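# Seat the orange-ringed plate onto the block's pin

## Task

Put the plate with the orange ring down flat on the block, sitting over the post so the block's pin passes through the plate's pin hole (the one of its five small holes that differs from the other four). It only counts if the plate stays there on its own after the robot lets go.

## Robot and tools

Robot: two 6-joint arms with parallel grippers, named left_arm and right_arm. The names are labels, not image sides. They face each other across a table. Scene frame: origin at table centre, +z up, table top at z = +0.020 m, left_arm's base on the +y side. Bases: left_arm at (-0.069, +0.504, +0.144) m with quat_wxyz (+0.575, 0, 0, -0.818); right_arm at (-0.037, -0.455, +0.121) m with quat_wxyz (+0.577, 0, 0, +0.817). Each gripper's fingers point along its own +x and close along its y. The reported hand point sits between the pads, 3 to 4 cm behind the tips, and can be a little off, more so at long reach.

execute_actions(actions, pictures). actions is a list holding one item or nothing. An empty list moves nothing, returns the state and includes pictures. An action item is {"rows": [...], "steps": n}, with n from 8 to 15 (default 15). Each control step lasts 1/30 s and uses one row; if there are fewer rows than steps, the last row repeats. A wait item is {"steps": n} with no rows, n up to 300; it sends nothing new. Set pictures: true to get images with a non-empty call. A refused call moves nothing.

Row layout: one flat list of 14 numbers covering both arms, always all 14. Numbers 1-6 are left_arm joint targets and number 7 is its opening; numbers 8-13 are right_arm joints and 14 is its opening. Joint targets are absolute angles in radians, in the same order and units as the Joint positions line: waist (-3.054 to 3.054), shoulder (0.000 to 3.142), elbow (0.000 to 2.356), wrist pitch (-1.571 to 1.571), wrist yaw (-1.571 to 1.571), wrist roll (-3.142 to 3.142). A target more than 0.010 rad beyond a range end, and further out than the joint's last reading, gets the call refused. Real ends can differ by up to 0.010 rad. Targets past a real end are clipped, and the result then prints "joint sent to its limit", possibly about an earlier move. Opening is an absolute value from -1 to 1: +1 is fully open (0.088 m pad gap), and empty fingers touch near -0.80. Full close takes at least about 0.5 s.

Motion: each joint's commanded target is kept close to its measured angle. The gap is 0.211 rad for waist, shoulder and elbow, 0.213 for wrist pitch, 0.267 for wrist yaw and 0.228 for wrist roll. All of an arm's targets are also scaled back so the hand never aims more than 70 mm from where it is. So large moves need several calls. Friction may stop joints short, especially at full reach, and tiny changes may not happen at all. Check Joint positions after each move. Arms keep moving toward the last row while the operator thinks or waits, until motion settles. Each result is sampled 8 steps before its action ends. Those last steps run afterwards, and the simulation keeps running between calls.

Result lines: the state line gives each arm's end_effector_position (m), end_effector_quat_wxyz and velocities (m/s, rad/s) in the scene frame. Joint positions / Joint velocities list each arm's six joints and then the pad gap in metres. grip_measured is the opening on the command scale; it can be off by about 1 mm, and reads up to 0.061 narrow when squeezing hard. grip_effort_n is the motor effort in newtons, negative for closing, and saturates near 83 N. "joint command not followed" means a clearance check changed or blocked joint targets. HELD marks steps where the row was not fully sent. "joint sent to its limit" is explained above. MOTOR HOT appears from 50 °C; at 95 °C an OVER-TEMPERATURE FAULT holds that arm, and it can go limp if it does not cool.

Grasping: to hold a part, command about 0.07 below grip_measured; a smaller margin grips more gently. Very thin parts (under about 3 mm) get proportionally less force. Pads give about 34 to 49 N each and may spike on first contact. Held parts may get brief tugs, and loose ones may get pushed.

Avoid: dropping things or knocking them off the table, which fails the task. Also avoid collisions or pressing between the two arms, which can end the scene. Avoid slams, and pushing hard into objects. Contact torque reaching a joint's load limit freezes that arm for 10 s and drops the rest of the call. Load limits in N m: waist 16.6, shoulder 20.6, elbow 20.5, wrist pitch 5.42, wrist yaw 5.4, wrist roll 5.07. Holding loads for a long time heats the motors.

Cameras: cam_high (fixed, overhead), cam_left_wrist and cam_right_wrist, each 504x504, in that order. Calibration (K, distortion, T_world_to_cam) is given per camera and may be slightly off. Wrist camera poses follow the joint readings. zoom_image(camera, region) returns an enlarged crop of that camera's latest image. region is [x0, y0, x1, y1] in pixels, origin at top-left, at most 504x504.

Other tools: show_instructions takes no arguments and shows the scene's reference pages. read_manual(section="licences") returns URDF licence text. finished_scene(scene) ends scene 1 or 2 permanently, grades it, and starts the next, whose task arrives in its result. Release the plate and check that it stays seated before calling it. Ending a turn without a tool call ends all remaining scenes.

Each tool is called after ">>>" in YAML: its name, and indented under it one key for each argument.

Reference images:

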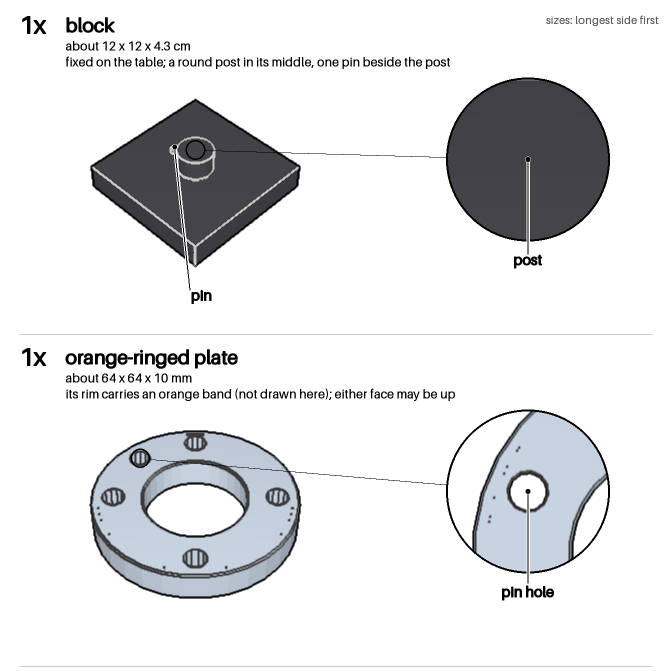

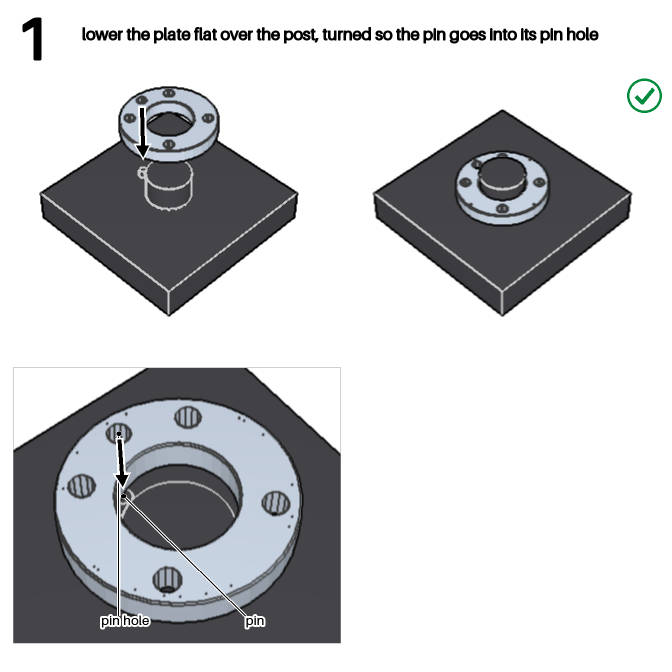

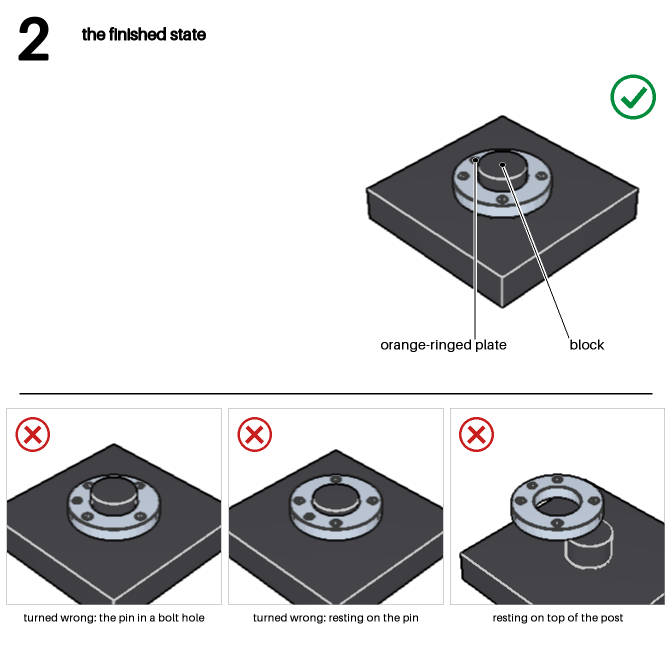

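## Session

>>> execute_actions:
  actions: []

Scene clock: 0.00 s of 5100.00 s.
left_arm: end_effector_position=(+0.0159, +0.1372, +0.2394) grip_measured=+0.999 grip_effort_n=n/a end_effector_quat_wxyz=(-0.521, +0.394, -0.668, -0.357) end_effector_velocity=(+0.001, +0.004, -0.001) end_effector_angular_velocity=(+0.015, -0.002, +0.010) | right_arm: end_effector_position=(+0.0044, -0.2369, +0.3571) grip_measured=+1.000 grip_effort_n=n/a end_effector_quat_wxyz=(-0.227, +0.437, +0.696, -0.523) end_effector_velocity=(-0.001, -0.001, +0.000) end_effector_angular_velocity=(-0.004, +0.016, +0.001)
Joint positions: left_arm=[ 0.647  1.896  1.483 -1.051  0.186 -2.406  0.088] | right_arm=[-1.257  0.902  0.665 -0.687 -1.392 -2.849  0.088]
Joint velocities: left_arm=[ 0.002 -0.002 -0.007 -0.007 -0.007 -0.007 -0.   ] | right_arm=[-0.002 -0.002 -0.002 -0.007 -0.007  0.007  0.   ]
Motor temperatures (°C, as the motors report them): left_arm=[22 23 23 24 25 21] | right_arm=[22 21 22 22 23 22]
Heat: left arm: hottest wrist yaw 25 °C (+0.0 °C/min); right arm: hottest wrist yaw 23 °C (+0.0 °C/min).

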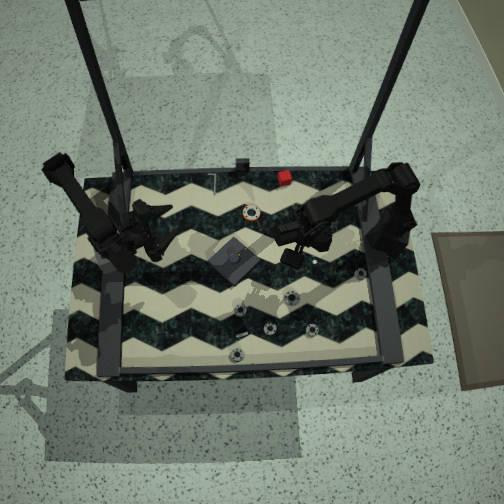

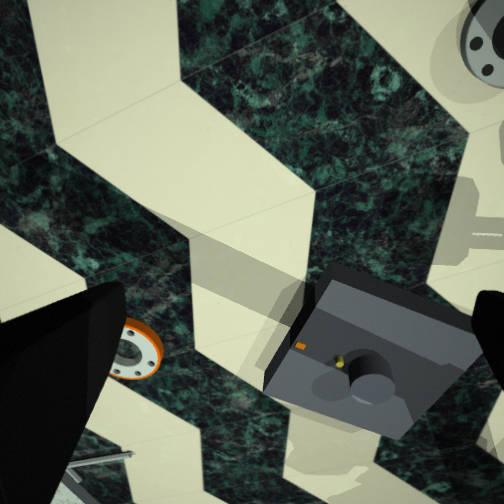

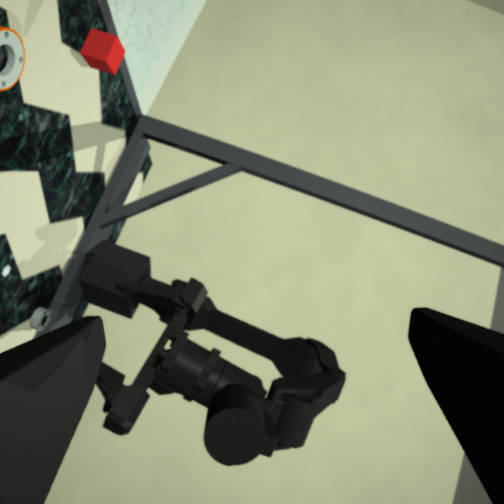

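>>> zoom_image:
  camera: "cam_high"
  region: [190, 170, 310, 290]

>>> zoom_image:
  camera: "cam_left_wrist"
  region: [90, 260, 490, 450]

Region (190, 170, 310, 290) of cam_high's 504x504 image, scaled by 4.200, with more detail than that image has.

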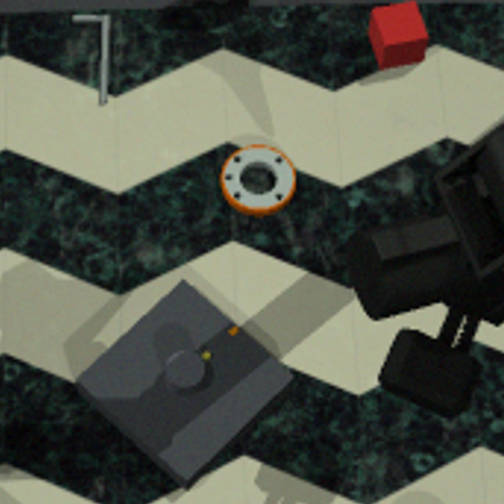

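Region (90, 260, 490, 450) of cam_left_wrist's 504x504 image, scaled by 1.260, with more detail than that image has; it fills the top 239 rows of this view, and the rest is white.

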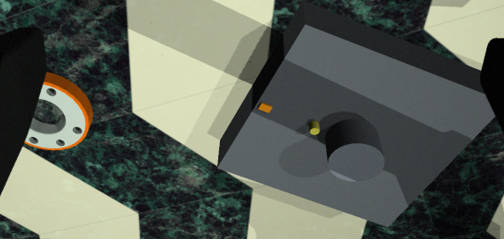

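>>> execute_actions:
  actions:
    - {"rows": [[0.647,1.896,1.483,-1.051,0.186,-2.406,1, -0.010,2.493,2.110,-1.188,0,-2.775,1]], "steps": 15}

>>> execute_actions:
  actions:
    - {"steps": 30}
  pictures: true

Scene clock: 4.07 s of 5100.00 s.
left_arm: end_effector_position=(+0.0159, +0.1372, +0.2394) grip_measured=+0.999 grip_effort_n=-0.7 end_effector_quat_wxyz=(-0.521, +0.394, -0.668, -0.357) end_effector_velocity=(-0.003, +0.003, -0.001) end_effector_angular_velocity=(+0.015, -0.002, +0.001) | right_arm: end_effector_position=(-0.0147, -0.1932, +0.3228) grip_measured=+1.000 grip_effort_n=-1.6 end_effector_quat_wxyz=(-0.046, +0.454, +0.535, -0.711) end_effector_velocity=(-0.122, +0.177, -0.175) end_effector_angular_velocity=(-2.222, -1.054, +1.087)
Joint positions: left_arm=[ 0.647  1.896  1.483 -1.051  0.186 -2.406  0.088] | right_arm=[-0.892  1.263  1.028 -1.068 -0.905 -2.785  0.088]
Joint velocities: left_arm=[-0.007 -0.002 -0.007 -0.007 -0.007 -0.007 -0.   ] | right_arm=[ 1.687  1.673  1.639 -1.267  2.147  0.051  0.   ]
Motor temperatures (°C, as the motors report them): left_arm=[22 24 24 24 25 21] | right_arm=[22 21 23 22 23 22]
Heat: left arm: hottest wrist yaw 25 °C (+0.0 °C/min); right arm: hottest elbow 23 °C (+0.0 °C/min).
Steps of this call (steps 1 to 90: nothing new was sent; then 0.83 s passed at rest; steps 91 to 97: the first 7 steps of this action). Readings (joint positions):
91: left_arm=[0.647 1.896 1.483 -1.051 0.186 -2.406] | right_arm=[-1.236 0.927 0.690 -0.731 -1.345 -2.841]
92: left_arm=[0.647 1.896 1.483 -1.051 0.186 -2.406] | right_arm=[-1.175 0.974 0.743 -0.798 -1.268 -2.819]
94: left_arm=[0.647 1.896 1.483 -1.051 0.186 -2.406] | right_arm=[-1.062 1.094 0.861 -0.899 -1.123 -2.799]
97: the state above

Scene clock: 5.07 s of 5100.00 s.
left_arm: end_effector_position=(+0.0159, +0.1372, +0.2394) grip_measured=+0.999 grip_effort_n=-0.7 end_effector_quat_wxyz=(-0.521, +0.394, -0.668, -0.357) end_effector_velocity=(+0.001, -0.004, +0.002) end_effector_angular_velocity=(-0.020, -0.012, +0.020) | right_arm: end_effector_position=(-0.1915, -0.0068, +0.1221) grip_measured=+1.000 grip_effort_n=-2.6 end_effector_quat_wxyz=(+0.500, +0.503, +0.484, -0.512) end_effector_velocity=(-0.008, +0.022, +0.029) end_effector_angular_velocity=(+0.083, +0.036, -0.010)
Joint positions: left_arm=[ 0.647  1.896  1.483 -1.051  0.186 -2.406  0.088] | right_arm=[-0.009  2.5    2.09  -1.187 -0.002 -2.779  0.088]
Joint velocities: left_arm=[-0.002 -0.007 -0.002  0.022 -0.007 -0.022 -0.   ] | right_arm=[-0.002 -0.007  0.105 -0.022 -0.007  0.007  0.   ]
Motor temperatures (°C, as the motors report them): left_arm=[22 24 24 24 25 21] | right_arm=[22 22 23 22 23 22]
Heat: left arm: hottest wrist yaw 25 °C (+0.0 °C/min); right arm: hottest elbow 23 °C (+0.0 °C/min).
Kept back: nothing.
Steps of this call (steps 1 to 8: the last 8 steps of your previous action; steps 9 to 30: the robot went on to your last target). Readings (joint positions):
1: left_arm=[0.647 1.896 1.483 -1.051 0.186 -2.406] | right_arm=[-0.836 1.319 1.083 -1.105 -0.832 -2.783]
2: left_arm=[0.647 1.896 1.483 -1.051 0.186 -2.406] | right_arm=[-0.780 1.374 1.138 -1.129 -0.758 -2.782]
4: left_arm=[0.647 1.896 1.483 -1.051 0.186 -2.406] | right_arm=[-0.669 1.485 1.249 -1.157 -0.612 -2.781]
8: left_arm=[0.647 1.896 1.483 -1.051 0.186 -2.406] | right_arm=[-0.451 1.706 1.475 -1.176 -0.318 -2.780]
30: the state above
camera_calibration (this result's frames):
cam_right_wrist: T_world_to_cam=[[-0.998814, 0.0384931, 0.0298263, -0.195447], [0.0449694, 0.964112, 0.26166, 0.0181664], [-0.0186838, 0.262691, -0.964699, 0.196416], [0, 0, 0, 1]] pos_world=[-0.192362, -0.0615879, 0.190559]

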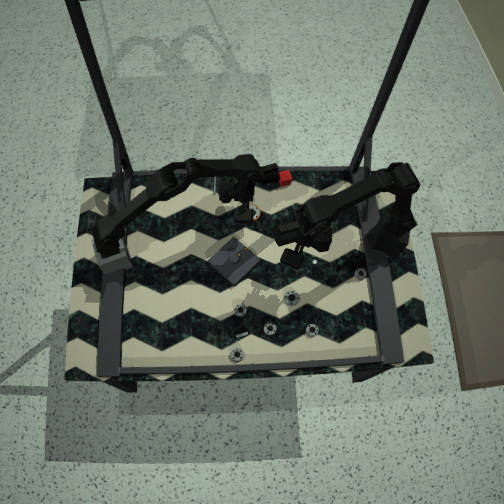

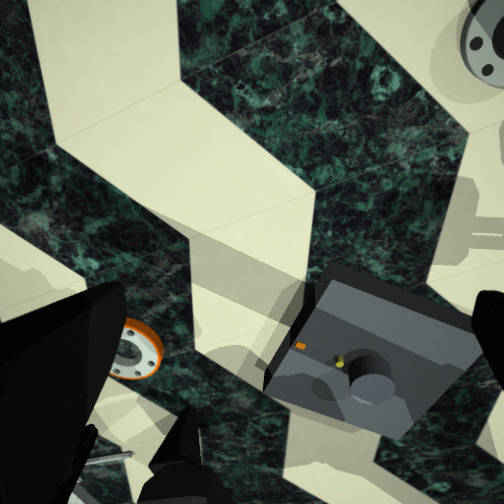

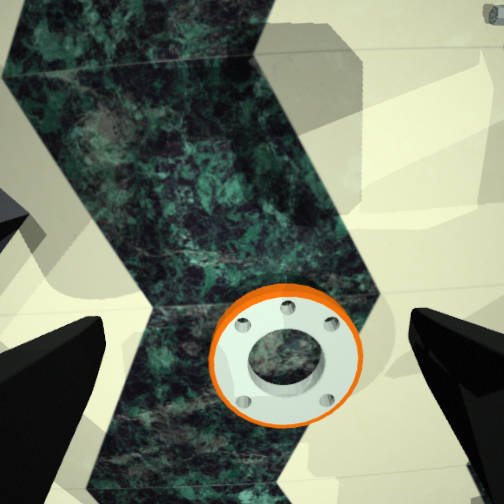

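>>> execute_actions:
  actions: []

Scene clock: 5.47 s of 5100.00 s.
left_arm: end_effector_position=(+0.0159, +0.1372, +0.2394) grip_measured=+0.999 grip_effort_n=-0.7 end_effector_quat_wxyz=(-0.521, +0.394, -0.668, -0.357) end_effector_velocity=(-0.001, +0.002, +0.000) end_effector_angular_velocity=(+0.006, +0.010, +0.009) | right_arm: end_effector_position=(-0.1929, -0.0029, +0.1281) grip_measured=+1.000 grip_effort_n=-2.6 end_effector_quat_wxyz=(+0.494, +0.506, +0.490, -0.509) end_effector_velocity=(+0.002, -0.005, +0.001) end_effector_angular_velocity=(-0.023, -0.000, +0.019)
Joint positions: left_arm=[ 0.647  1.896  1.483 -1.051  0.186 -2.406  0.088] | right_arm=[-0.009  2.494  2.103 -1.187 -0.002 -2.779  0.088]
Joint velocities: left_arm=[ 0.002 -0.002 -0.002 -0.007  0.007 -0.007 -0.   ] | right_arm=[-0.002 -0.002 -0.002 -0.022 -0.007 -0.022  0.   ]
Motor temperatures (°C, as the motors report them): left_arm=[22 25 24 24 25 21] | right_arm=[22 22 23 22 23 22]
Heat: left arm: hottest shoulder 25 °C (+0.0 °C/min); right arm: hottest elbow 23 °C (+0.0 °C/min).
Kept back: nothing.
Steps of this call (steps 1 to 12: the robot went on to your last target). Readings (joint positions):
1: left_arm=[0.647 1.896 1.483 -1.051 0.186 -2.406] | right_arm=[-0.009 2.498 2.095 -1.187 -0.002 -2.779]
2: left_arm=[0.647 1.896 1.483 -1.051 0.186 -2.406] | right_arm=[-0.009 2.495 2.100 -1.187 -0.002 -2.779]
4: left_arm=[0.647 1.896 1.483 -1.051 0.186 -2.406] | right_arm=[-0.009 2.494 2.103 -1.187 -0.002 -2.779]
8: left_arm=[0.647 1.896 1.483 -1.051 0.186 -2.406] | right_arm=[-0.009 2.494 2.103 -1.187 -0.002 -2.779]
12: the state above
camera_calibration (this result's frames):
cam_right_wrist: T_world_to_cam=[[-0.998602, 0.0378798, 0.036858, -0.197957], [0.0466828, 0.959139, 0.279059, 0.0110291], [-0.0247812, 0.280389, -0.959566, 0.199452], [0, 0, 0, 1]] pos_world=[-0.193252, -0.0590039, 0.195606]

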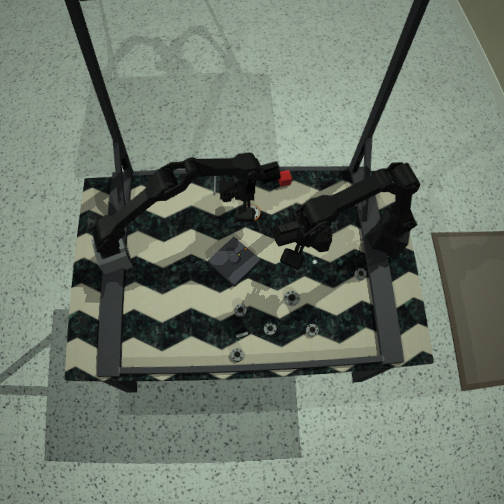

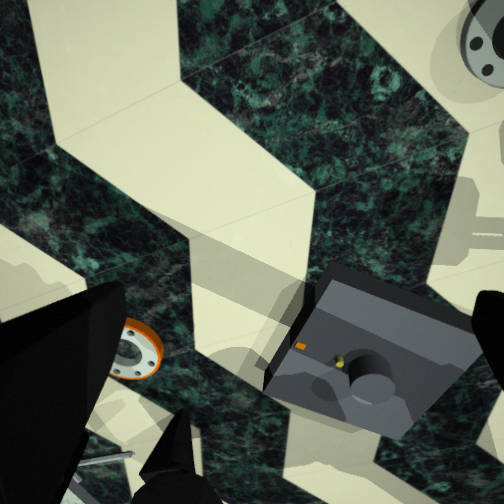

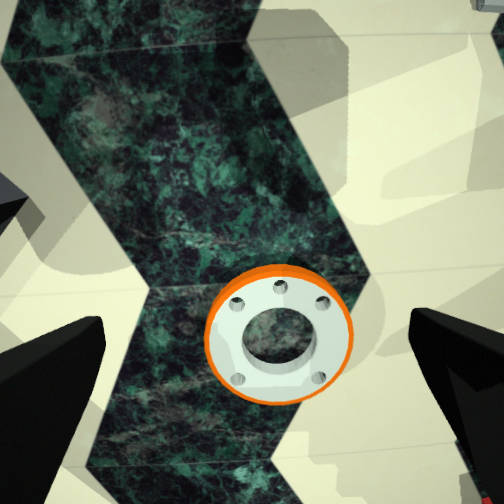

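>>> execute_actions:
  actions:
    - {"rows": [[0.647,1.896,1.483,-1.051,0.186,-2.406,1, -0.006,2.56,2.19,-1.195,0,-2.775,1],[0.647,1.896,1.483,-1.051,0.186,-2.406,1, -0.006,2.60,2.23,-1.195,0,-2.775,1],[0.647,1.896,1.483,-1.051,0.186,-2.406,1, -0.004,2.64,2.27,-1.2,0,-2.775,1],[0.647,1.896,1.483,-1.051,0.186,-2.406,1, -0.002,2.68,2.31,-1.2,0,-2.775,1],[0.647,1.896,1.483,-1.051,0.186,-2.406,1, 0.0,2.708,2.350,-1.204,0,-2.775,1]], "steps": 15}

>>> execute_actions:
  actions:
    - {"steps": 20}
  pictures: true

Scene clock: 6.73 s of 5100.00 s.
left_arm: end_effector_position=(+0.0159, +0.1372, +0.2394) grip_measured=+0.999 grip_effort_n=-0.7 end_effector_quat_wxyz=(-0.521, +0.394, -0.668, -0.357) end_effector_velocity=(+0.001, +0.003, -0.002) end_effector_angular_velocity=(+0.013, -0.004, -0.004) | right_arm: end_effector_position=(-0.2047, +0.0271, +0.1074) grip_measured=+1.000 grip_effort_n=-2.6 end_effector_quat_wxyz=(+0.481, +0.511, +0.505, -0.502) end_effector_velocity=(-0.027, +0.025, -0.180) end_effector_angular_velocity=(-0.166, -0.051, +0.054)
Joint positions: left_arm=[ 0.647  1.896  1.483 -1.051  0.186 -2.406  0.088] | right_arm=[-0.007  2.643  2.303 -1.195 -0.002 -2.779  0.088]
Joint velocities: left_arm=[ 0.002  0.002 -0.002 -0.007 -0.007  0.007 -0.   ] | right_arm=[ 0.032  0.589  0.422 -0.007 -0.007 -0.022  0.   ]
Motor temperatures (°C, as the motors report them): left_arm=[22 25 25 24 25 21] | right_arm=[22 23 23 22 23 22]
Heat: left arm: hottest shoulder 25 °C (+0.0 °C/min); right arm: hottest shoulder 23 °C (+0.0 °C/min).
Steps of this call (steps 1 to 30: the robot went on to your last target; step 31: nothing new was sent; steps 32 to 38: the first 7 steps of this action). Readings (joint positions):
32: left_arm=[0.647 1.896 1.483 -1.051 0.186 -2.406] | right_arm=[-0.009 2.498 2.113 -1.193 -0.002 -2.779]
33: left_arm=[0.647 1.896 1.483 -1.051 0.186 -2.406] | right_arm=[-0.009 2.515 2.138 -1.197 -0.002 -2.779]
35: left_arm=[0.647 1.896 1.483 -1.051 0.186 -2.406] | right_arm=[-0.009 2.564 2.211 -1.197 -0.002 -2.779]
38: the state above

Scene clock: 7.40 s of 5100.00 s.
left_arm: end_effector_position=(+0.0159, +0.1372, +0.2394) grip_measured=+0.999 grip_effort_n=-0.7 end_effector_quat_wxyz=(-0.521, +0.394, -0.668, -0.357) end_effector_velocity=(-0.002, +0.007, +0.000) end_effector_angular_velocity=(+0.036, +0.006, +0.020) | right_arm: end_effector_position=(-0.2071, +0.0270, +0.0895) grip_measured=+1.000 grip_effort_n=-2.6 end_effector_quat_wxyz=(+0.490, +0.507, +0.498, -0.505) end_effector_velocity=(-0.001, -0.002, +0.001) end_effector_angular_velocity=(-0.014, +0.018, +0.005)
Joint positions: left_arm=[ 0.647  1.896  1.483 -1.051  0.186 -2.406  0.088] | right_arm=[-0.002  2.7    2.341 -1.202 -0.002 -2.779  0.088]
Joint velocities: left_arm=[-0.002 -0.002  0.002 -0.037 -0.007 -0.022 -0.   ] | right_arm=[-0.002 -0.002 -0.002 -0.007 -0.022 -0.007  0.   ]
Motor temperatures (°C, as the motors report them): left_arm=[22 25 25 24 25 21] | right_arm=[22 23 23 22 23 22]
Heat: left arm: hottest shoulder 25 °C (+0.0 °C/min); right arm: hottest shoulder 23 °C (+0.0 °C/min).
Kept back: nothing.
Steps of this call (steps 1 to 8: the last 8 steps of your previous action; steps 9 to 20: the robot went on to your last target). Readings (joint positions):
1: left_arm=[0.647 1.896 1.483 -1.051 0.186 -2.406] | right_arm=[-0.006 2.661 2.313 -1.196 -0.002 -2.779]
2: left_arm=[0.647 1.896 1.483 -1.051 0.186 -2.406] | right_arm=[-0.004 2.675 2.319 -1.199 -0.002 -2.779]
4: left_arm=[0.647 1.896 1.483 -1.051 0.186 -2.406] | right_arm=[-0.003 2.693 2.322 -1.201 -0.002 -2.779]
8: left_arm=[0.647 1.896 1.483 -1.051 0.186 -2.406] | right_arm=[-0.002 2.700 2.330 -1.202 -0.002 -2.779]
20: the state above
camera_calibration (this result's frames):
cam_right_wrist: T_world_to_cam=[[-0.998623, 0.0299941, 0.0430509, -0.212245], [0.0413665, 0.95481, 0.294323, -0.00864238], [-0.0322775, 0.295698, -0.954736, 0.151263], [0, 0, 0, 1]] pos_world=[-0.206713, -0.0301104, 0.156098]

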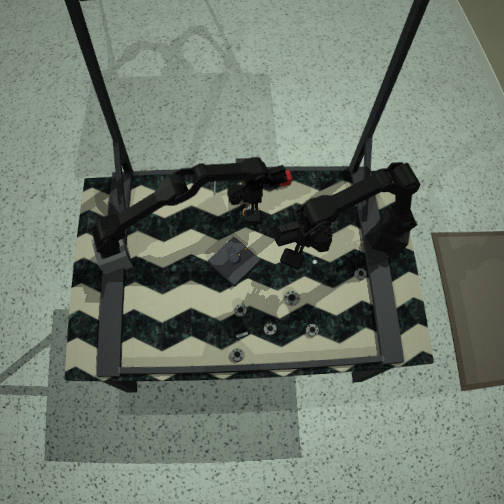

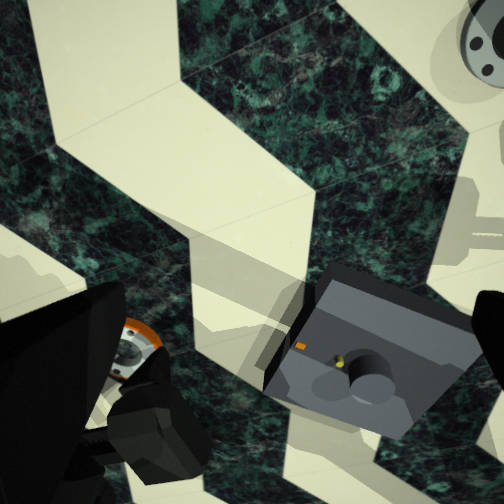

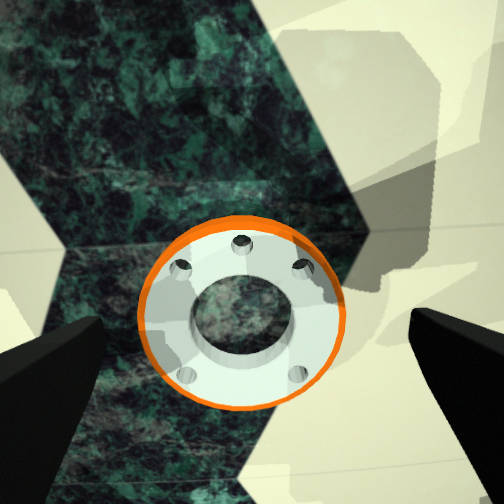

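>>> execute_actions:
  actions:
    - {"rows": [[0.647,1.896,1.483,-1.051,0.186,-2.406,1, -0.012,2.731,2.320,-1.170,0,-2.779,1]], "steps": 15}

>>> execute_actions:
  actions:
    - {"steps": 15}
  pictures: true

Scene clock: 9.03 s of 5100.00 s.
left_arm: end_effector_position=(+0.0159, +0.1372, +0.2394) grip_measured=+0.999 grip_effort_n=-0.7 end_effector_quat_wxyz=(-0.521, +0.394, -0.668, -0.357) end_effector_velocity=(-0.003, +0.003, -0.001) end_effector_angular_velocity=(+0.013, +0.014, +0.018) | right_arm: end_effector_position=(-0.2053, +0.0307, +0.0829) grip_measured=+1.000 grip_effort_n=-2.6 end_effector_quat_wxyz=(+0.486, +0.510, +0.500, -0.505) end_effector_velocity=(+0.016, -0.007, -0.035) end_effector_angular_velocity=(-0.069, -0.001, -0.024)
Joint positions: left_arm=[ 0.647  1.896  1.483 -1.051  0.186 -2.406  0.088] | right_arm=[-0.008  2.711  2.337 -1.176 -0.002 -2.779  0.088]
Joint velocities: left_arm=[-0.002 -0.002 -0.007 -0.007  0.007 -0.022 -0.   ] | right_arm=[-0.032  0.051 -0.037  0.022 -0.022 -0.007  0.   ]
Motor temperatures (°C, as the motors report them): left_arm=[22 25 25 24 25 21] | right_arm=[22 24 23 22 23 22]
Heat: left arm: hottest shoulder 25 °C (+0.0 °C/min); right arm: hottest shoulder 24 °C (+6.6 °C/min).
Steps of this call (steps 1 to 15: the robot went on to your last target; steps 16 to 42: nothing new was sent; steps 43 to 49: the first 7 steps of this action). Readings (joint positions):
43: left_arm=[0.647 1.896 1.483 -1.051 0.186 -2.406] | right_arm=[-0.003 2.701 2.341 -1.201 -0.002 -2.779]
44: left_arm=[0.647 1.896 1.483 -1.051 0.186 -2.406] | right_arm=[-0.003 2.702 2.341 -1.194 -0.002 -2.779]
46: left_arm=[0.647 1.896 1.483 -1.051 0.186 -2.406] | right_arm=[-0.004 2.706 2.340 -1.180 -0.002 -2.779]
49: the state above

Scene clock: 9.53 s of 5100.00 s.
left_arm: end_effector_position=(+0.0159, +0.1372, +0.2394) grip_measured=+0.999 grip_effort_n=-0.7 end_effector_quat_wxyz=(-0.521, +0.394, -0.668, -0.357) end_effector_velocity=(+0.002, +0.001, -0.001) end_effector_angular_velocity=(+0.003, -0.004, +0.025) | right_arm: end_effector_position=(-0.2041, +0.0305, +0.0801) grip_measured=+1.000 grip_effort_n=-2.6 end_effector_quat_wxyz=(+0.487, +0.510, +0.498, -0.506) end_effector_velocity=(-0.001, -0.002, +0.001) end_effector_angular_velocity=(-0.014, +0.019, -0.009)
Joint positions: left_arm=[ 0.647  1.896  1.483 -1.051  0.186 -2.406  0.088] | right_arm=[-0.01   2.715  2.333 -1.173 -0.002 -2.779  0.088]
Joint velocities: left_arm=[ 0.002 -0.002 -0.007  0.007 -0.007 -0.022 -0.   ] | right_arm=[-0.002 -0.002 -0.002 -0.007 -0.022  0.007  0.   ]
Motor temperatures (°C, as the motors report them): left_arm=[22 25 25 24 25 21] | right_arm=[22 24 23 22 23 22]
Heat: left arm: hottest shoulder 25 °C (+0.0 °C/min); right arm: hottest shoulder 24 °C (+6.3 °C/min).
Kept back: nothing.
Steps of this call (steps 1 to 8: the last 8 steps of your previous action; steps 9 to 15: the robot went on to your last target). Readings (joint positions):
1: left_arm=[0.647 1.896 1.483 -1.051 0.186 -2.406] | right_arm=[-0.009 2.713 2.335 -1.175 -0.002 -2.779]
2: left_arm=[0.647 1.896 1.483 -1.051 0.186 -2.406] | right_arm=[-0.009 2.714 2.335 -1.175 -0.002 -2.779]
4: left_arm=[0.647 1.896 1.483 -1.051 0.186 -2.406] | right_arm=[-0.010 2.715 2.333 -1.174 -0.002 -2.779]
8: left_arm=[0.647 1.896 1.483 -1.051 0.186 -2.406] | right_arm=[-0.010 2.715 2.333 -1.173 -0.002 -2.779]
15: the state above
All arms were judged still, so your last target was given up. Only a new action makes them travel on or press farther. Fingers that are still opening or closing keep moving.
camera_calibration (this result's frames):
cam_right_wrist: T_world_to_cam=[[-0.998293, 0.037358, 0.0448945, -0.209249], [0.0491377, 0.952715, 0.299865, -0.00806802], [-0.0315692, 0.30156, -0.952925, 0.141133], [0, 0, 0, 1]] pos_world=[-0.20404, -0.0270563, 0.146302]

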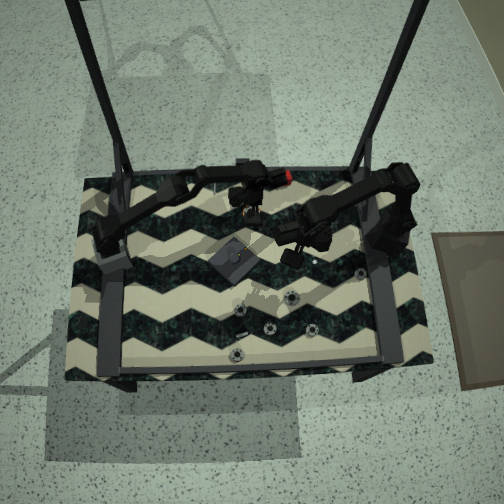

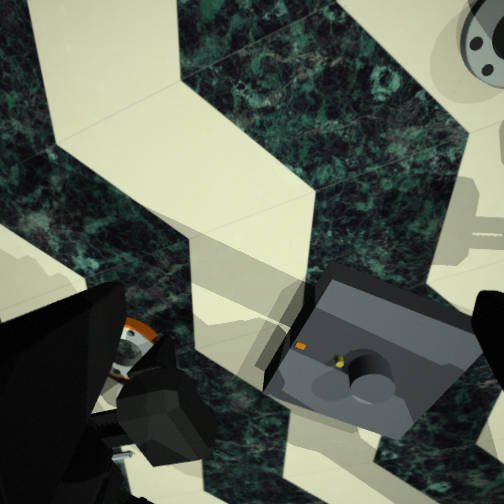

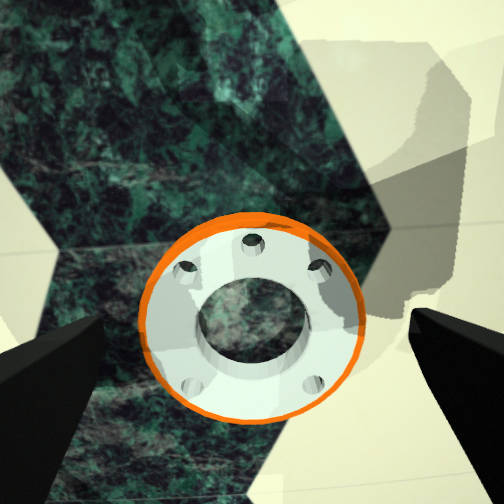

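>>> execute_actions:
  actions:
    - {"rows": [[0.647,1.896,1.483,-1.051,0.186,-2.406,1, -0.012,2.741,2.311,-1.170,0,-2.779,1]], "steps": 15}

>>> execute_actions:
  actions:
    - {"steps": 12}
  pictures: true

Scene clock: 10.13 s of 5100.00 s.
left_arm: end_effector_position=(+0.0159, +0.1372, +0.2394) grip_measured=+0.999 grip_effort_n=-0.7 end_effector_quat_wxyz=(-0.521, +0.394, -0.668, -0.357) end_effector_velocity=(-0.001, -0.001, +0.000) end_effector_angular_velocity=(-0.002, -0.006, +0.015) | right_arm: end_effector_position=(-0.2031, +0.0276, +0.0743) grip_measured=+1.000 grip_effort_n=-2.6 end_effector_quat_wxyz=(+0.492, +0.507, +0.493, -0.508) end_effector_velocity=(+0.004, -0.010, -0.025) end_effector_angular_velocity=(-0.055, -0.011, +0.005)
Joint positions: left_arm=[ 0.647  1.896  1.483 -1.051  0.186 -2.406  0.088] | right_arm=[-0.01   2.723  2.325 -1.172 -0.002 -2.779  0.088]
Joint velocities: left_arm=[-0.007 -0.002 -0.002  0.007 -0.007 -0.022 -0.   ] | right_arm=[-0.002  0.037 -0.027  0.007 -0.007 -0.007  0.   ]
Motor temperatures (°C, as the motors report them): left_arm=[22 26 25 24 25 21] | right_arm=[22 24 24 22 23 22]
Heat: left arm: hottest shoulder 26 °C (+5.9 °C/min); right arm: hottest shoulder 24 °C (+5.9 °C/min).
Steps of this call (steps 1 to 11: nothing new was sent; steps 12 to 18: the first 7 steps of this action). Readings (joint positions):
12: left_arm=[0.647 1.896 1.483 -1.051 0.186 -2.406] | right_arm=[-0.010 2.716 2.332 -1.172 -0.002 -2.779]
13: left_arm=[0.647 1.896 1.483 -1.051 0.186 -2.406] | right_arm=[-0.010 2.716 2.331 -1.172 -0.002 -2.779]
15: left_arm=[0.647 1.896 1.483 -1.051 0.186 -2.406] | right_arm=[-0.010 2.718 2.328 -1.172 -0.002 -2.779]
18: the state above

Scene clock: 10.53 s of 5100.00 s.
left_arm: end_effector_position=(+0.0159, +0.1372, +0.2394) grip_measured=+0.999 grip_effort_n=-0.7 end_effector_quat_wxyz=(-0.521, +0.394, -0.668, -0.357) end_effector_velocity=(-0.003, +0.005, -0.000) end_effector_angular_velocity=(+0.026, +0.003, +0.015) | right_arm: end_effector_position=(-0.2031, +0.0275, +0.0738) grip_measured=+1.000 grip_effort_n=-3.0 end_effector_quat_wxyz=(+0.492, +0.507, +0.493, -0.508) end_effector_velocity=(+0.001, -0.002, -0.002) end_effector_angular_velocity=(-0.014, +0.003, +0.034)
Joint positions: left_arm=[ 0.647  1.896  1.483 -1.051  0.186 -2.406  0.088] | right_arm=[-0.01   2.724  2.325 -1.171 -0.002 -2.779  0.088]
Joint velocities: left_arm=[-0.007 -0.002 -0.002 -0.022 -0.007 -0.022 -0.   ] | right_arm=[-0.002  0.002 -0.002 -0.007 -0.007 -0.037  0.   ]
Motor temperatures (°C, as the motors report them): left_arm=[22 26 25 24 25 21] | right_arm=[22 24 24 22 23 22]
Heat: left arm: hottest shoulder 26 °C (+5.7 °C/min); right arm: hottest shoulder 24 °C (+5.7 °C/min).
Kept back: nothing.
Steps of this call (steps 1 to 8: the last 8 steps of your previous action; steps 9 to 12: the robot went on to your last target). Readings (joint positions):
1: left_arm=[0.647 1.896 1.483 -1.051 0.186 -2.406] | right_arm=[-0.010 2.724 2.325 -1.172 -0.002 -2.779]
2: left_arm=[0.647 1.896 1.483 -1.051 0.186 -2.406] | right_arm=[-0.010 2.724 2.325 -1.172 -0.002 -2.779]
4: left_arm=[0.647 1.896 1.483 -1.051 0.186 -2.406] | right_arm=[-0.010 2.724 2.325 -1.172 -0.002 -2.779]
8: left_arm=[0.647 1.896 1.483 -1.051 0.186 -2.406] | right_arm=[-0.010 2.724 2.325 -1.171 -0.002 -2.779]
12: the state above
camera_calibration (this result's frames):
cam_right_wrist: T_world_to_cam=[[-0.998493, 0.0379849, 0.0396119, -0.207561], [0.0477498, 0.957083, 0.285853, -0.00276885], [-0.0270537, 0.287314, -0.957454, 0.137764], [0, 0, 0, 1]] pos_world=[-0.203389, -0.0290472, 0.140916]

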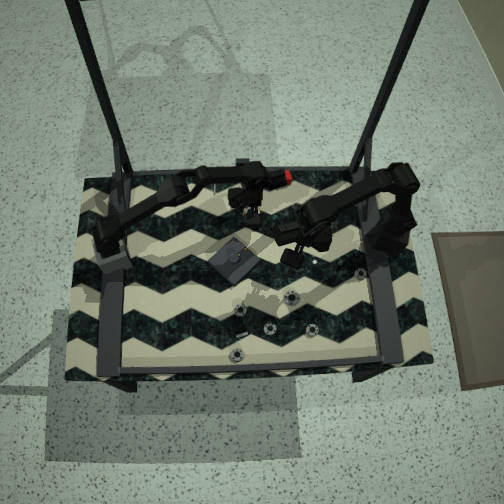

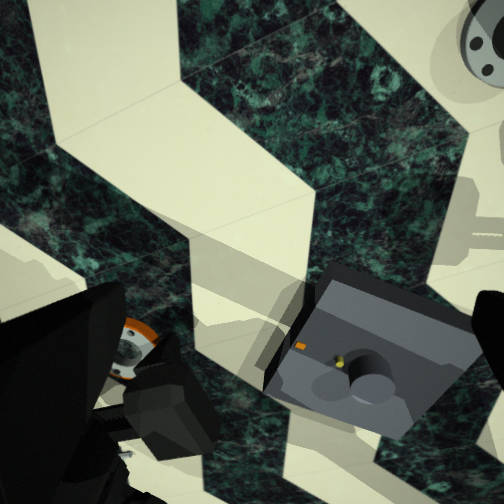

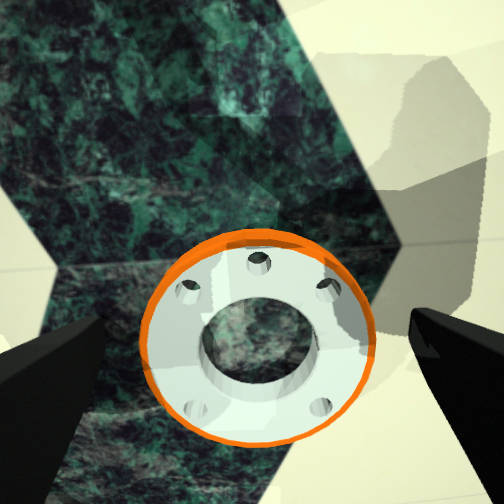

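>>> execute_actions:
  actions:
    - {"rows": [[0.647,1.896,1.483,-1.051,0.186,-2.406,1, -0.010,2.730,2.320,-1.171,0,-2.779,0.8],[0.647,1.896,1.483,-1.051,0.186,-2.406,1, -0.010,2.730,2.320,-1.171,0,-2.779,0.7],[0.647,1.896,1.483,-1.051,0.186,-2.406,1, -0.010,2.730,2.320,-1.171,0,-2.779,0.6],[0.647,1.896,1.483,-1.051,0.186,-2.406,1, -0.010,2.730,2.320,-1.171,0,-2.779,0.55],[0.647,1.896,1.483,-1.051,0.186,-2.406,1, -0.010,2.730,2.320,-1.171,0,-2.779,0.52],[0.647,1.896,1.483,-1.051,0.186,-2.406,1, -0.010,2.730,2.320,-1.171,0,-2.779,0.49],[0.647,1.896,1.483,-1.051,0.186,-2.406,1, -0.010,2.730,2.320,-1.171,0,-2.779,0.45],[0.647,1.896,1.483,-1.051,0.186,-2.406,1, -0.010,2.730,2.320,-1.171,0,-2.779,0.41]], "steps": 12}

>>> execute_actions:
  actions:
    - {"steps": 12}
  pictures: true

Scene clock: 11.60 s of 5100.00 s.
left_arm: end_effector_position=(+0.0159, +0.1372, +0.2394) grip_measured=+0.999 grip_effort_n=-0.7 end_effector_quat_wxyz=(-0.521, +0.394, -0.668, -0.357) end_effector_velocity=(+0.002, +0.003, +0.001) end_effector_angular_velocity=(+0.010, -0.019, +0.007) | right_arm: end_effector_position=(-0.2031, +0.0275, +0.0738) grip_measured=+0.750 grip_effort_n=-16.0 end_effector_quat_wxyz=(+0.492, +0.507, +0.493, -0.508) end_effector_velocity=(+0.001, -0.001, +0.003) end_effector_angular_velocity=(-0.005, +0.006, -0.010)
Joint positions: left_arm=[ 0.647  1.896  1.483 -1.051  0.186 -2.406  0.088] | right_arm=[-0.01   2.724  2.325 -1.171 -0.002 -2.779  0.076]
Joint velocities: left_arm=[-0.002 -0.007 -0.002 -0.007 -0.022 -0.007 -0.   ] | right_arm=[-0.002 -0.007 -0.002 -0.007 -0.007  0.007 -0.107]
Motor temperatures (°C, as the motors report them): left_arm=[22 26 25 24 25 21] | right_arm=[22 25 24 22 23 22]
Heat: left arm: hottest shoulder 26 °C (+5.2 °C/min); right arm: hottest shoulder 25 °C (+10.3 °C/min).
Steps of this call (steps 1 to 15: the robot went on to your last target; steps 16 to 28: nothing new was sent; steps 29 to 32: the first 4 steps of this action). Readings (joint positions):
29: left_arm=[0.647 1.896 1.483 -1.051 0.186 -2.406] | right_arm=[-0.010 2.724 2.325 -1.171 -0.002 -2.779]
30: left_arm=[0.647 1.896 1.483 -1.051 0.186 -2.406] | right_arm=[-0.010 2.724 2.325 -1.171 -0.002 -2.779]
32: the state above

Scene clock: 12.00 s of 5100.00 s.
left_arm: end_effector_position=(+0.0159, +0.1372, +0.2394) grip_measured=+0.999 grip_effort_n=-0.7 end_effector_quat_wxyz=(-0.521, +0.394, -0.668, -0.357) end_effector_velocity=(-0.001, +0.005, -0.002) end_effector_angular_velocity=(+0.027, -0.000, -0.009) | right_arm: end_effector_position=(-0.2031, +0.0275, +0.0738) grip_measured=+0.462 grip_effort_n=-83.5 end_effector_quat_wxyz=(+0.492, +0.507, +0.493, -0.508) end_effector_velocity=(+0.004, -0.002, -0.001) end_effector_angular_velocity=(-0.014, +0.003, +0.015)
Joint positions: left_arm=[ 0.647  1.896  1.483 -1.051  0.186 -2.406  0.088] | right_arm=[-0.01   2.724  2.325 -1.171 -0.002 -2.779  0.062]
Joint velocities: left_arm=[-0.002  0.002 -0.002 -0.022 -0.007  0.007 -0.   ] | right_arm=[-0.007 -0.002 -0.007 -0.007 -0.007 -0.022 -0.   ]
Motor temperatures (°C, as the motors report them): left_arm=[22 26 25 24 25 21] | right_arm=[22 25 24 22 23 22]
Heat: left arm: hottest shoulder 26 °C (+5.0 °C/min); right arm: hottest shoulder 25 °C (+10.0 °C/min).
Kept back: nothing.
Steps of this call (steps 1 to 8: the last 8 steps of your previous action; steps 9 to 12: the robot went on to your last target). Readings (joint positions):
1: left_arm=[0.647 1.896 1.483 -1.051 0.186 -2.406] | right_arm=[-0.010 2.724 2.325 -1.171 -0.002 -2.779]
2: left_arm=[0.647 1.896 1.483 -1.051 0.186 -2.406] | right_arm=[-0.010 2.724 2.325 -1.171 -0.002 -2.779]
4: left_arm=[0.647 1.896 1.483 -1.051 0.186 -2.406] | right_arm=[-0.010 2.724 2.325 -1.171 -0.002 -2.779]
8: left_arm=[0.647 1.896 1.483 -1.051 0.186 -2.406] | right_arm=[-0.010 2.724 2.325 -1.171 -0.002 -2.779]
12: the state above
camera_calibration (this result's frames):
cam_right_wrist: T_world_to_cam=[[-0.998507, 0.0379803, 0.0392564, -0.207484], [0.047647, 0.957048, 0.285989, -0.00281922], [-0.0267083, 0.287433, -0.957428, 0.137825], [0, 0, 0, 1]] pos_world=[-0.203359, -0.0290369, 0.140909]

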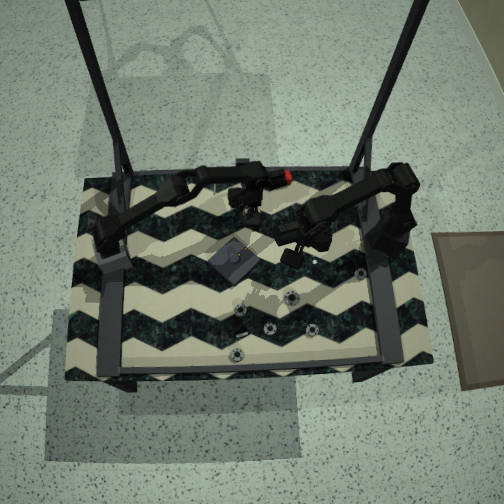

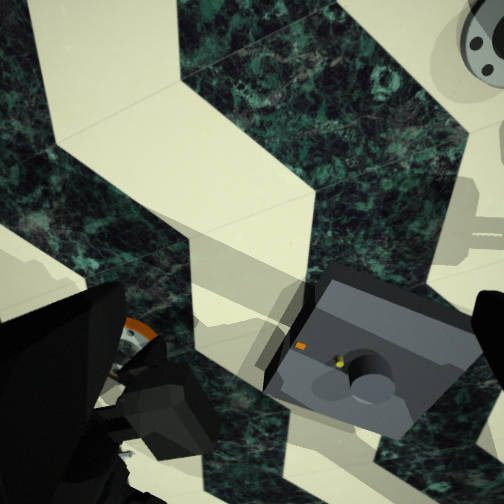

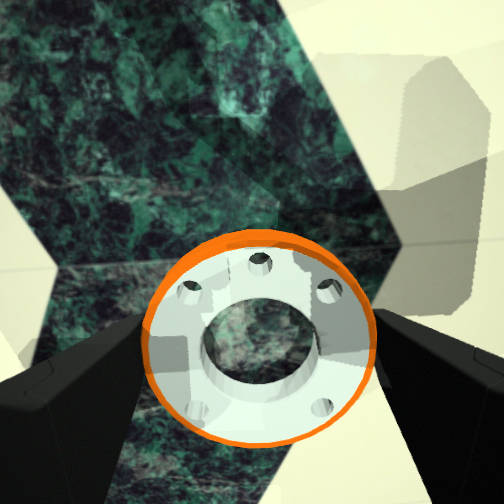

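>>> execute_actions:
  actions:
    - {"rows": [ [0.647,1.896,1.483,-1.051,0.186,-2.406,1, -0.010,2.69,2.325,-1.206,0,-2.75,0.40], [0.647,1.896,1.483,-1.051,0.186,-2.406,1, -0.010,2.65,2.31,-1.231,0,-2.70,0.40], [0.647,1.896,1.483,-1.051,0.186,-2.406,1, -0.010,2.605,2.28,-1.246,0,-2.63,0.40], [0.647,1.896,1.483,-1.051,0.186,-2.406,1, -0.03,2.56,2.24,-1.251,0,-2.55,0.40], [0.647,1.896,1.483,-1.051,0.186,-2.406,1, -0.06,2.515,2.19,-1.246,0,-2.47,0.40], [0.647,1.896,1.483,-1.051,0.186,-2.406,1, -0.09,2.47,2.135,-1.236,0,-2.39,0.40], [0.647,1.896,1.483,-1.051,0.186,-2.406,1, -0.125,2.425,2.08,-1.226,0,-2.31,0.40], [0.647,1.896,1.483,-1.051,0.186,-2.406,1, -0.16,2.38,2.025,-1.216,0,-2.23,0.40], [0.647,1.896,1.483,-1.051,0.186,-2.406,1, -0.195,2.34,1.97,-1.201,0,-2.15,0.40], [0.647,1.896,1.483,-1.051,0.186,-2.406,1, -0.23,2.30,1.915,-1.186,0,-2.07,0.40], [0.647,1.896,1.483,-1.051,0.186,-2.406,1, -0.265,2.27,1.86,-1.161,0,-1.99,0.40], [0.647,1.896,1.483,-1.051,0.186,-2.406,1, -0.30,2.245,1.805,-1.131,0,-1.91,0.40], [0.647,1.896,1.483,-1.051,0.186,-2.406,1, -0.335,2.225,1.75,-1.096,0,-1.83,0.40], [0.647,1.896,1.483,-1.051,0.186,-2.406,1, -0.365,2.212,1.70,-1.059,0,-1.75,0.40], [0.647,1.896,1.483,-1.051,0.186,-2.406,1, -0.391,2.205,1.652,-1.015,0,-0.820,0.40]], "steps": 15}

>>> execute_actions:
  actions:
    - {"steps": 40}
  pictures: true

Scene clock: 14.40 s of 5100.00 s.
left_arm: end_effector_position=(+0.0159, +0.1372, +0.2394) grip_measured=+0.999 grip_effort_n=-0.7 end_effector_quat_wxyz=(-0.521, +0.394, -0.668, -0.357) end_effector_velocity=(-0.002, +0.002, -0.000) end_effector_angular_velocity=(+0.010, -0.004, +0.001) | right_arm: end_effector_position=(-0.1849, +0.0067, +0.1137) grip_measured=+0.462 grip_effort_n=-83.5 end_effector_quat_wxyz=(+0.424, +0.569, +0.401, -0.579) end_effector_velocity=(+0.252, -0.071, +0.329) end_effector_angular_velocity=(+0.143, +0.037, -2.145)
Joint positions: left_arm=[ 0.647  1.896  1.483 -1.051  0.186 -2.406  0.088] | right_arm=[-0.032  2.576  2.199 -1.229 -0.004 -2.508  0.062]
Joint velocities: left_arm=[-0.007 -0.002 -0.002 -0.007 -0.007 -0.007 -0.   ] | right_arm=[-0.466 -1.302 -1.14  -0.007 -0.051  1.678 -0.   ]
Motor temperatures (°C, as the motors report them): left_arm=[22 26 26 24 25 21] | right_arm=[22 26 24 22 23 22]
Heat: left arm: hottest shoulder 26 °C (+4.2 °C/min); right arm: hottest shoulder 26 °C (+12.5 °C/min).
Steps of this call (steps 1 to 15: the robot went on to your last target; steps 16 to 65: nothing new was sent; steps 66 to 72: the first 7 steps of this action). Readings (joint positions):
66: left_arm=[0.647 1.896 1.483 -1.051 0.186 -2.406] | right_arm=[-0.010 2.722 2.325 -1.173 -0.002 -2.777]
67: left_arm=[0.647 1.896 1.483 -1.051 0.186 -2.406] | right_arm=[-0.010 2.716 2.325 -1.183 -0.002 -2.761]
69: left_arm=[0.647 1.896 1.483 -1.051 0.186 -2.406] | right_arm=[-0.011 2.684 2.300 -1.216 -0.002 -2.685]
72: the state above

Scene clock: 15.73 s of 5100.00 s.
left_arm: end_effector_position=(+0.0159, +0.1372, +0.2394) grip_measured=+0.999 grip_effort_n=-0.7 end_effector_quat_wxyz=(-0.521, +0.394, -0.668, -0.357) end_effector_velocity=(+0.001, +0.003, +0.002) end_effector_angular_velocity=(+0.006, -0.005, +0.010) | right_arm: end_effector_position=(-0.0166, -0.0362, +0.1413) grip_measured=+0.463 grip_effort_n=-83.5 end_effector_quat_wxyz=(+0.275, -0.652, +0.271, +0.653) end_effector_velocity=(+0.004, +0.001, +0.000) end_effector_angular_velocity=(+0.007, -0.008, -0.000)
Joint positions: left_arm=[ 0.647  1.896  1.483 -1.051  0.186 -2.406  0.088] | right_arm=[-0.389  2.212  1.664 -1.017  0.001 -0.826  0.062]
Joint velocities: left_arm=[ 0.002 -0.007 -0.002 -0.007 -0.007 -0.007  0.   ] | right_arm=[-0.007 -0.002 -0.002  0.007  0.007 -0.007  0.   ]
Motor temperatures (°C, as the motors report them): left_arm=[22 27 26 24 25 21] | right_arm=[22 27 24 22 23 22]
Heat: left arm: hottest shoulder 27 °C (+7.6 °C/min); right arm: hottest shoulder 27 °C (+15.3 °C/min).
Kept back: nothing.
Steps of this call (steps 1 to 8: the last 8 steps of your previous action; steps 9 to 40: the robot went on to your last target). Readings (joint positions):
1: left_arm=[0.647 1.896 1.483 -1.051 0.186 -2.406] | right_arm=[-0.051 2.532 2.161 -1.229 -0.004 -2.453]
2: left_arm=[0.647 1.896 1.483 -1.051 0.186 -2.406] | right_arm=[-0.075 2.486 2.123 -1.225 -0.004 -2.402]
4: left_arm=[0.647 1.896 1.483 -1.051 0.186 -2.406] | right_arm=[-0.137 2.396 2.042 -1.203 -0.004 -2.300]
8: left_arm=[0.647 1.896 1.483 -1.051 0.186 -2.406] | right_arm=[-0.292 2.255 1.857 -1.107 -0.003 -2.075]
40: the state above
camera_calibration (this result's frames):
cam_right_wrist: T_world_to_cam=[[0.716795, 0.696057, 0.0413437, 0.0305215], [0.659759, -0.696216, 0.282844, -0.0192784], [0.22566, -0.175464, -0.958275, 0.21328], [0, 0, 0, 1]] pos_world=[-0.0572871, 0.00275635, 0.208571]

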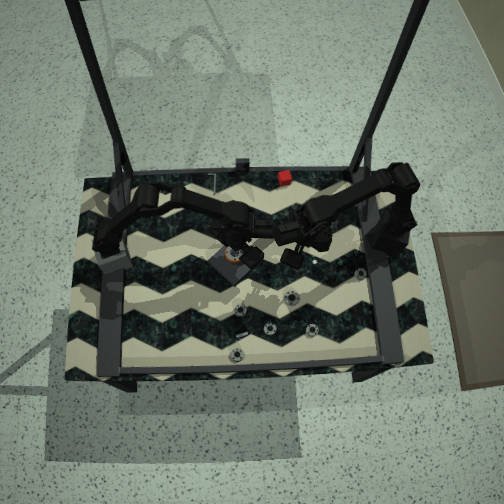

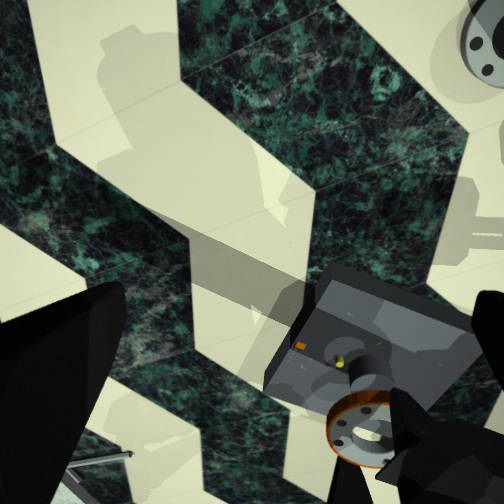

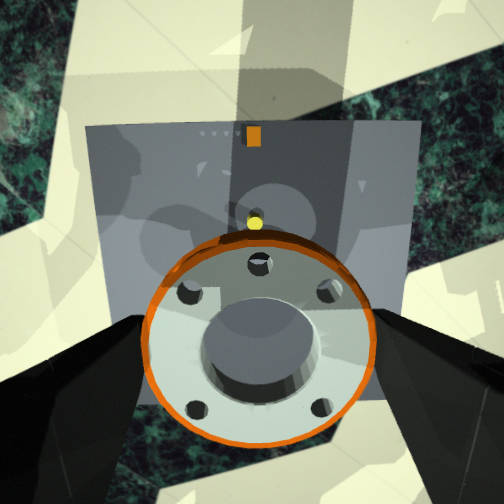

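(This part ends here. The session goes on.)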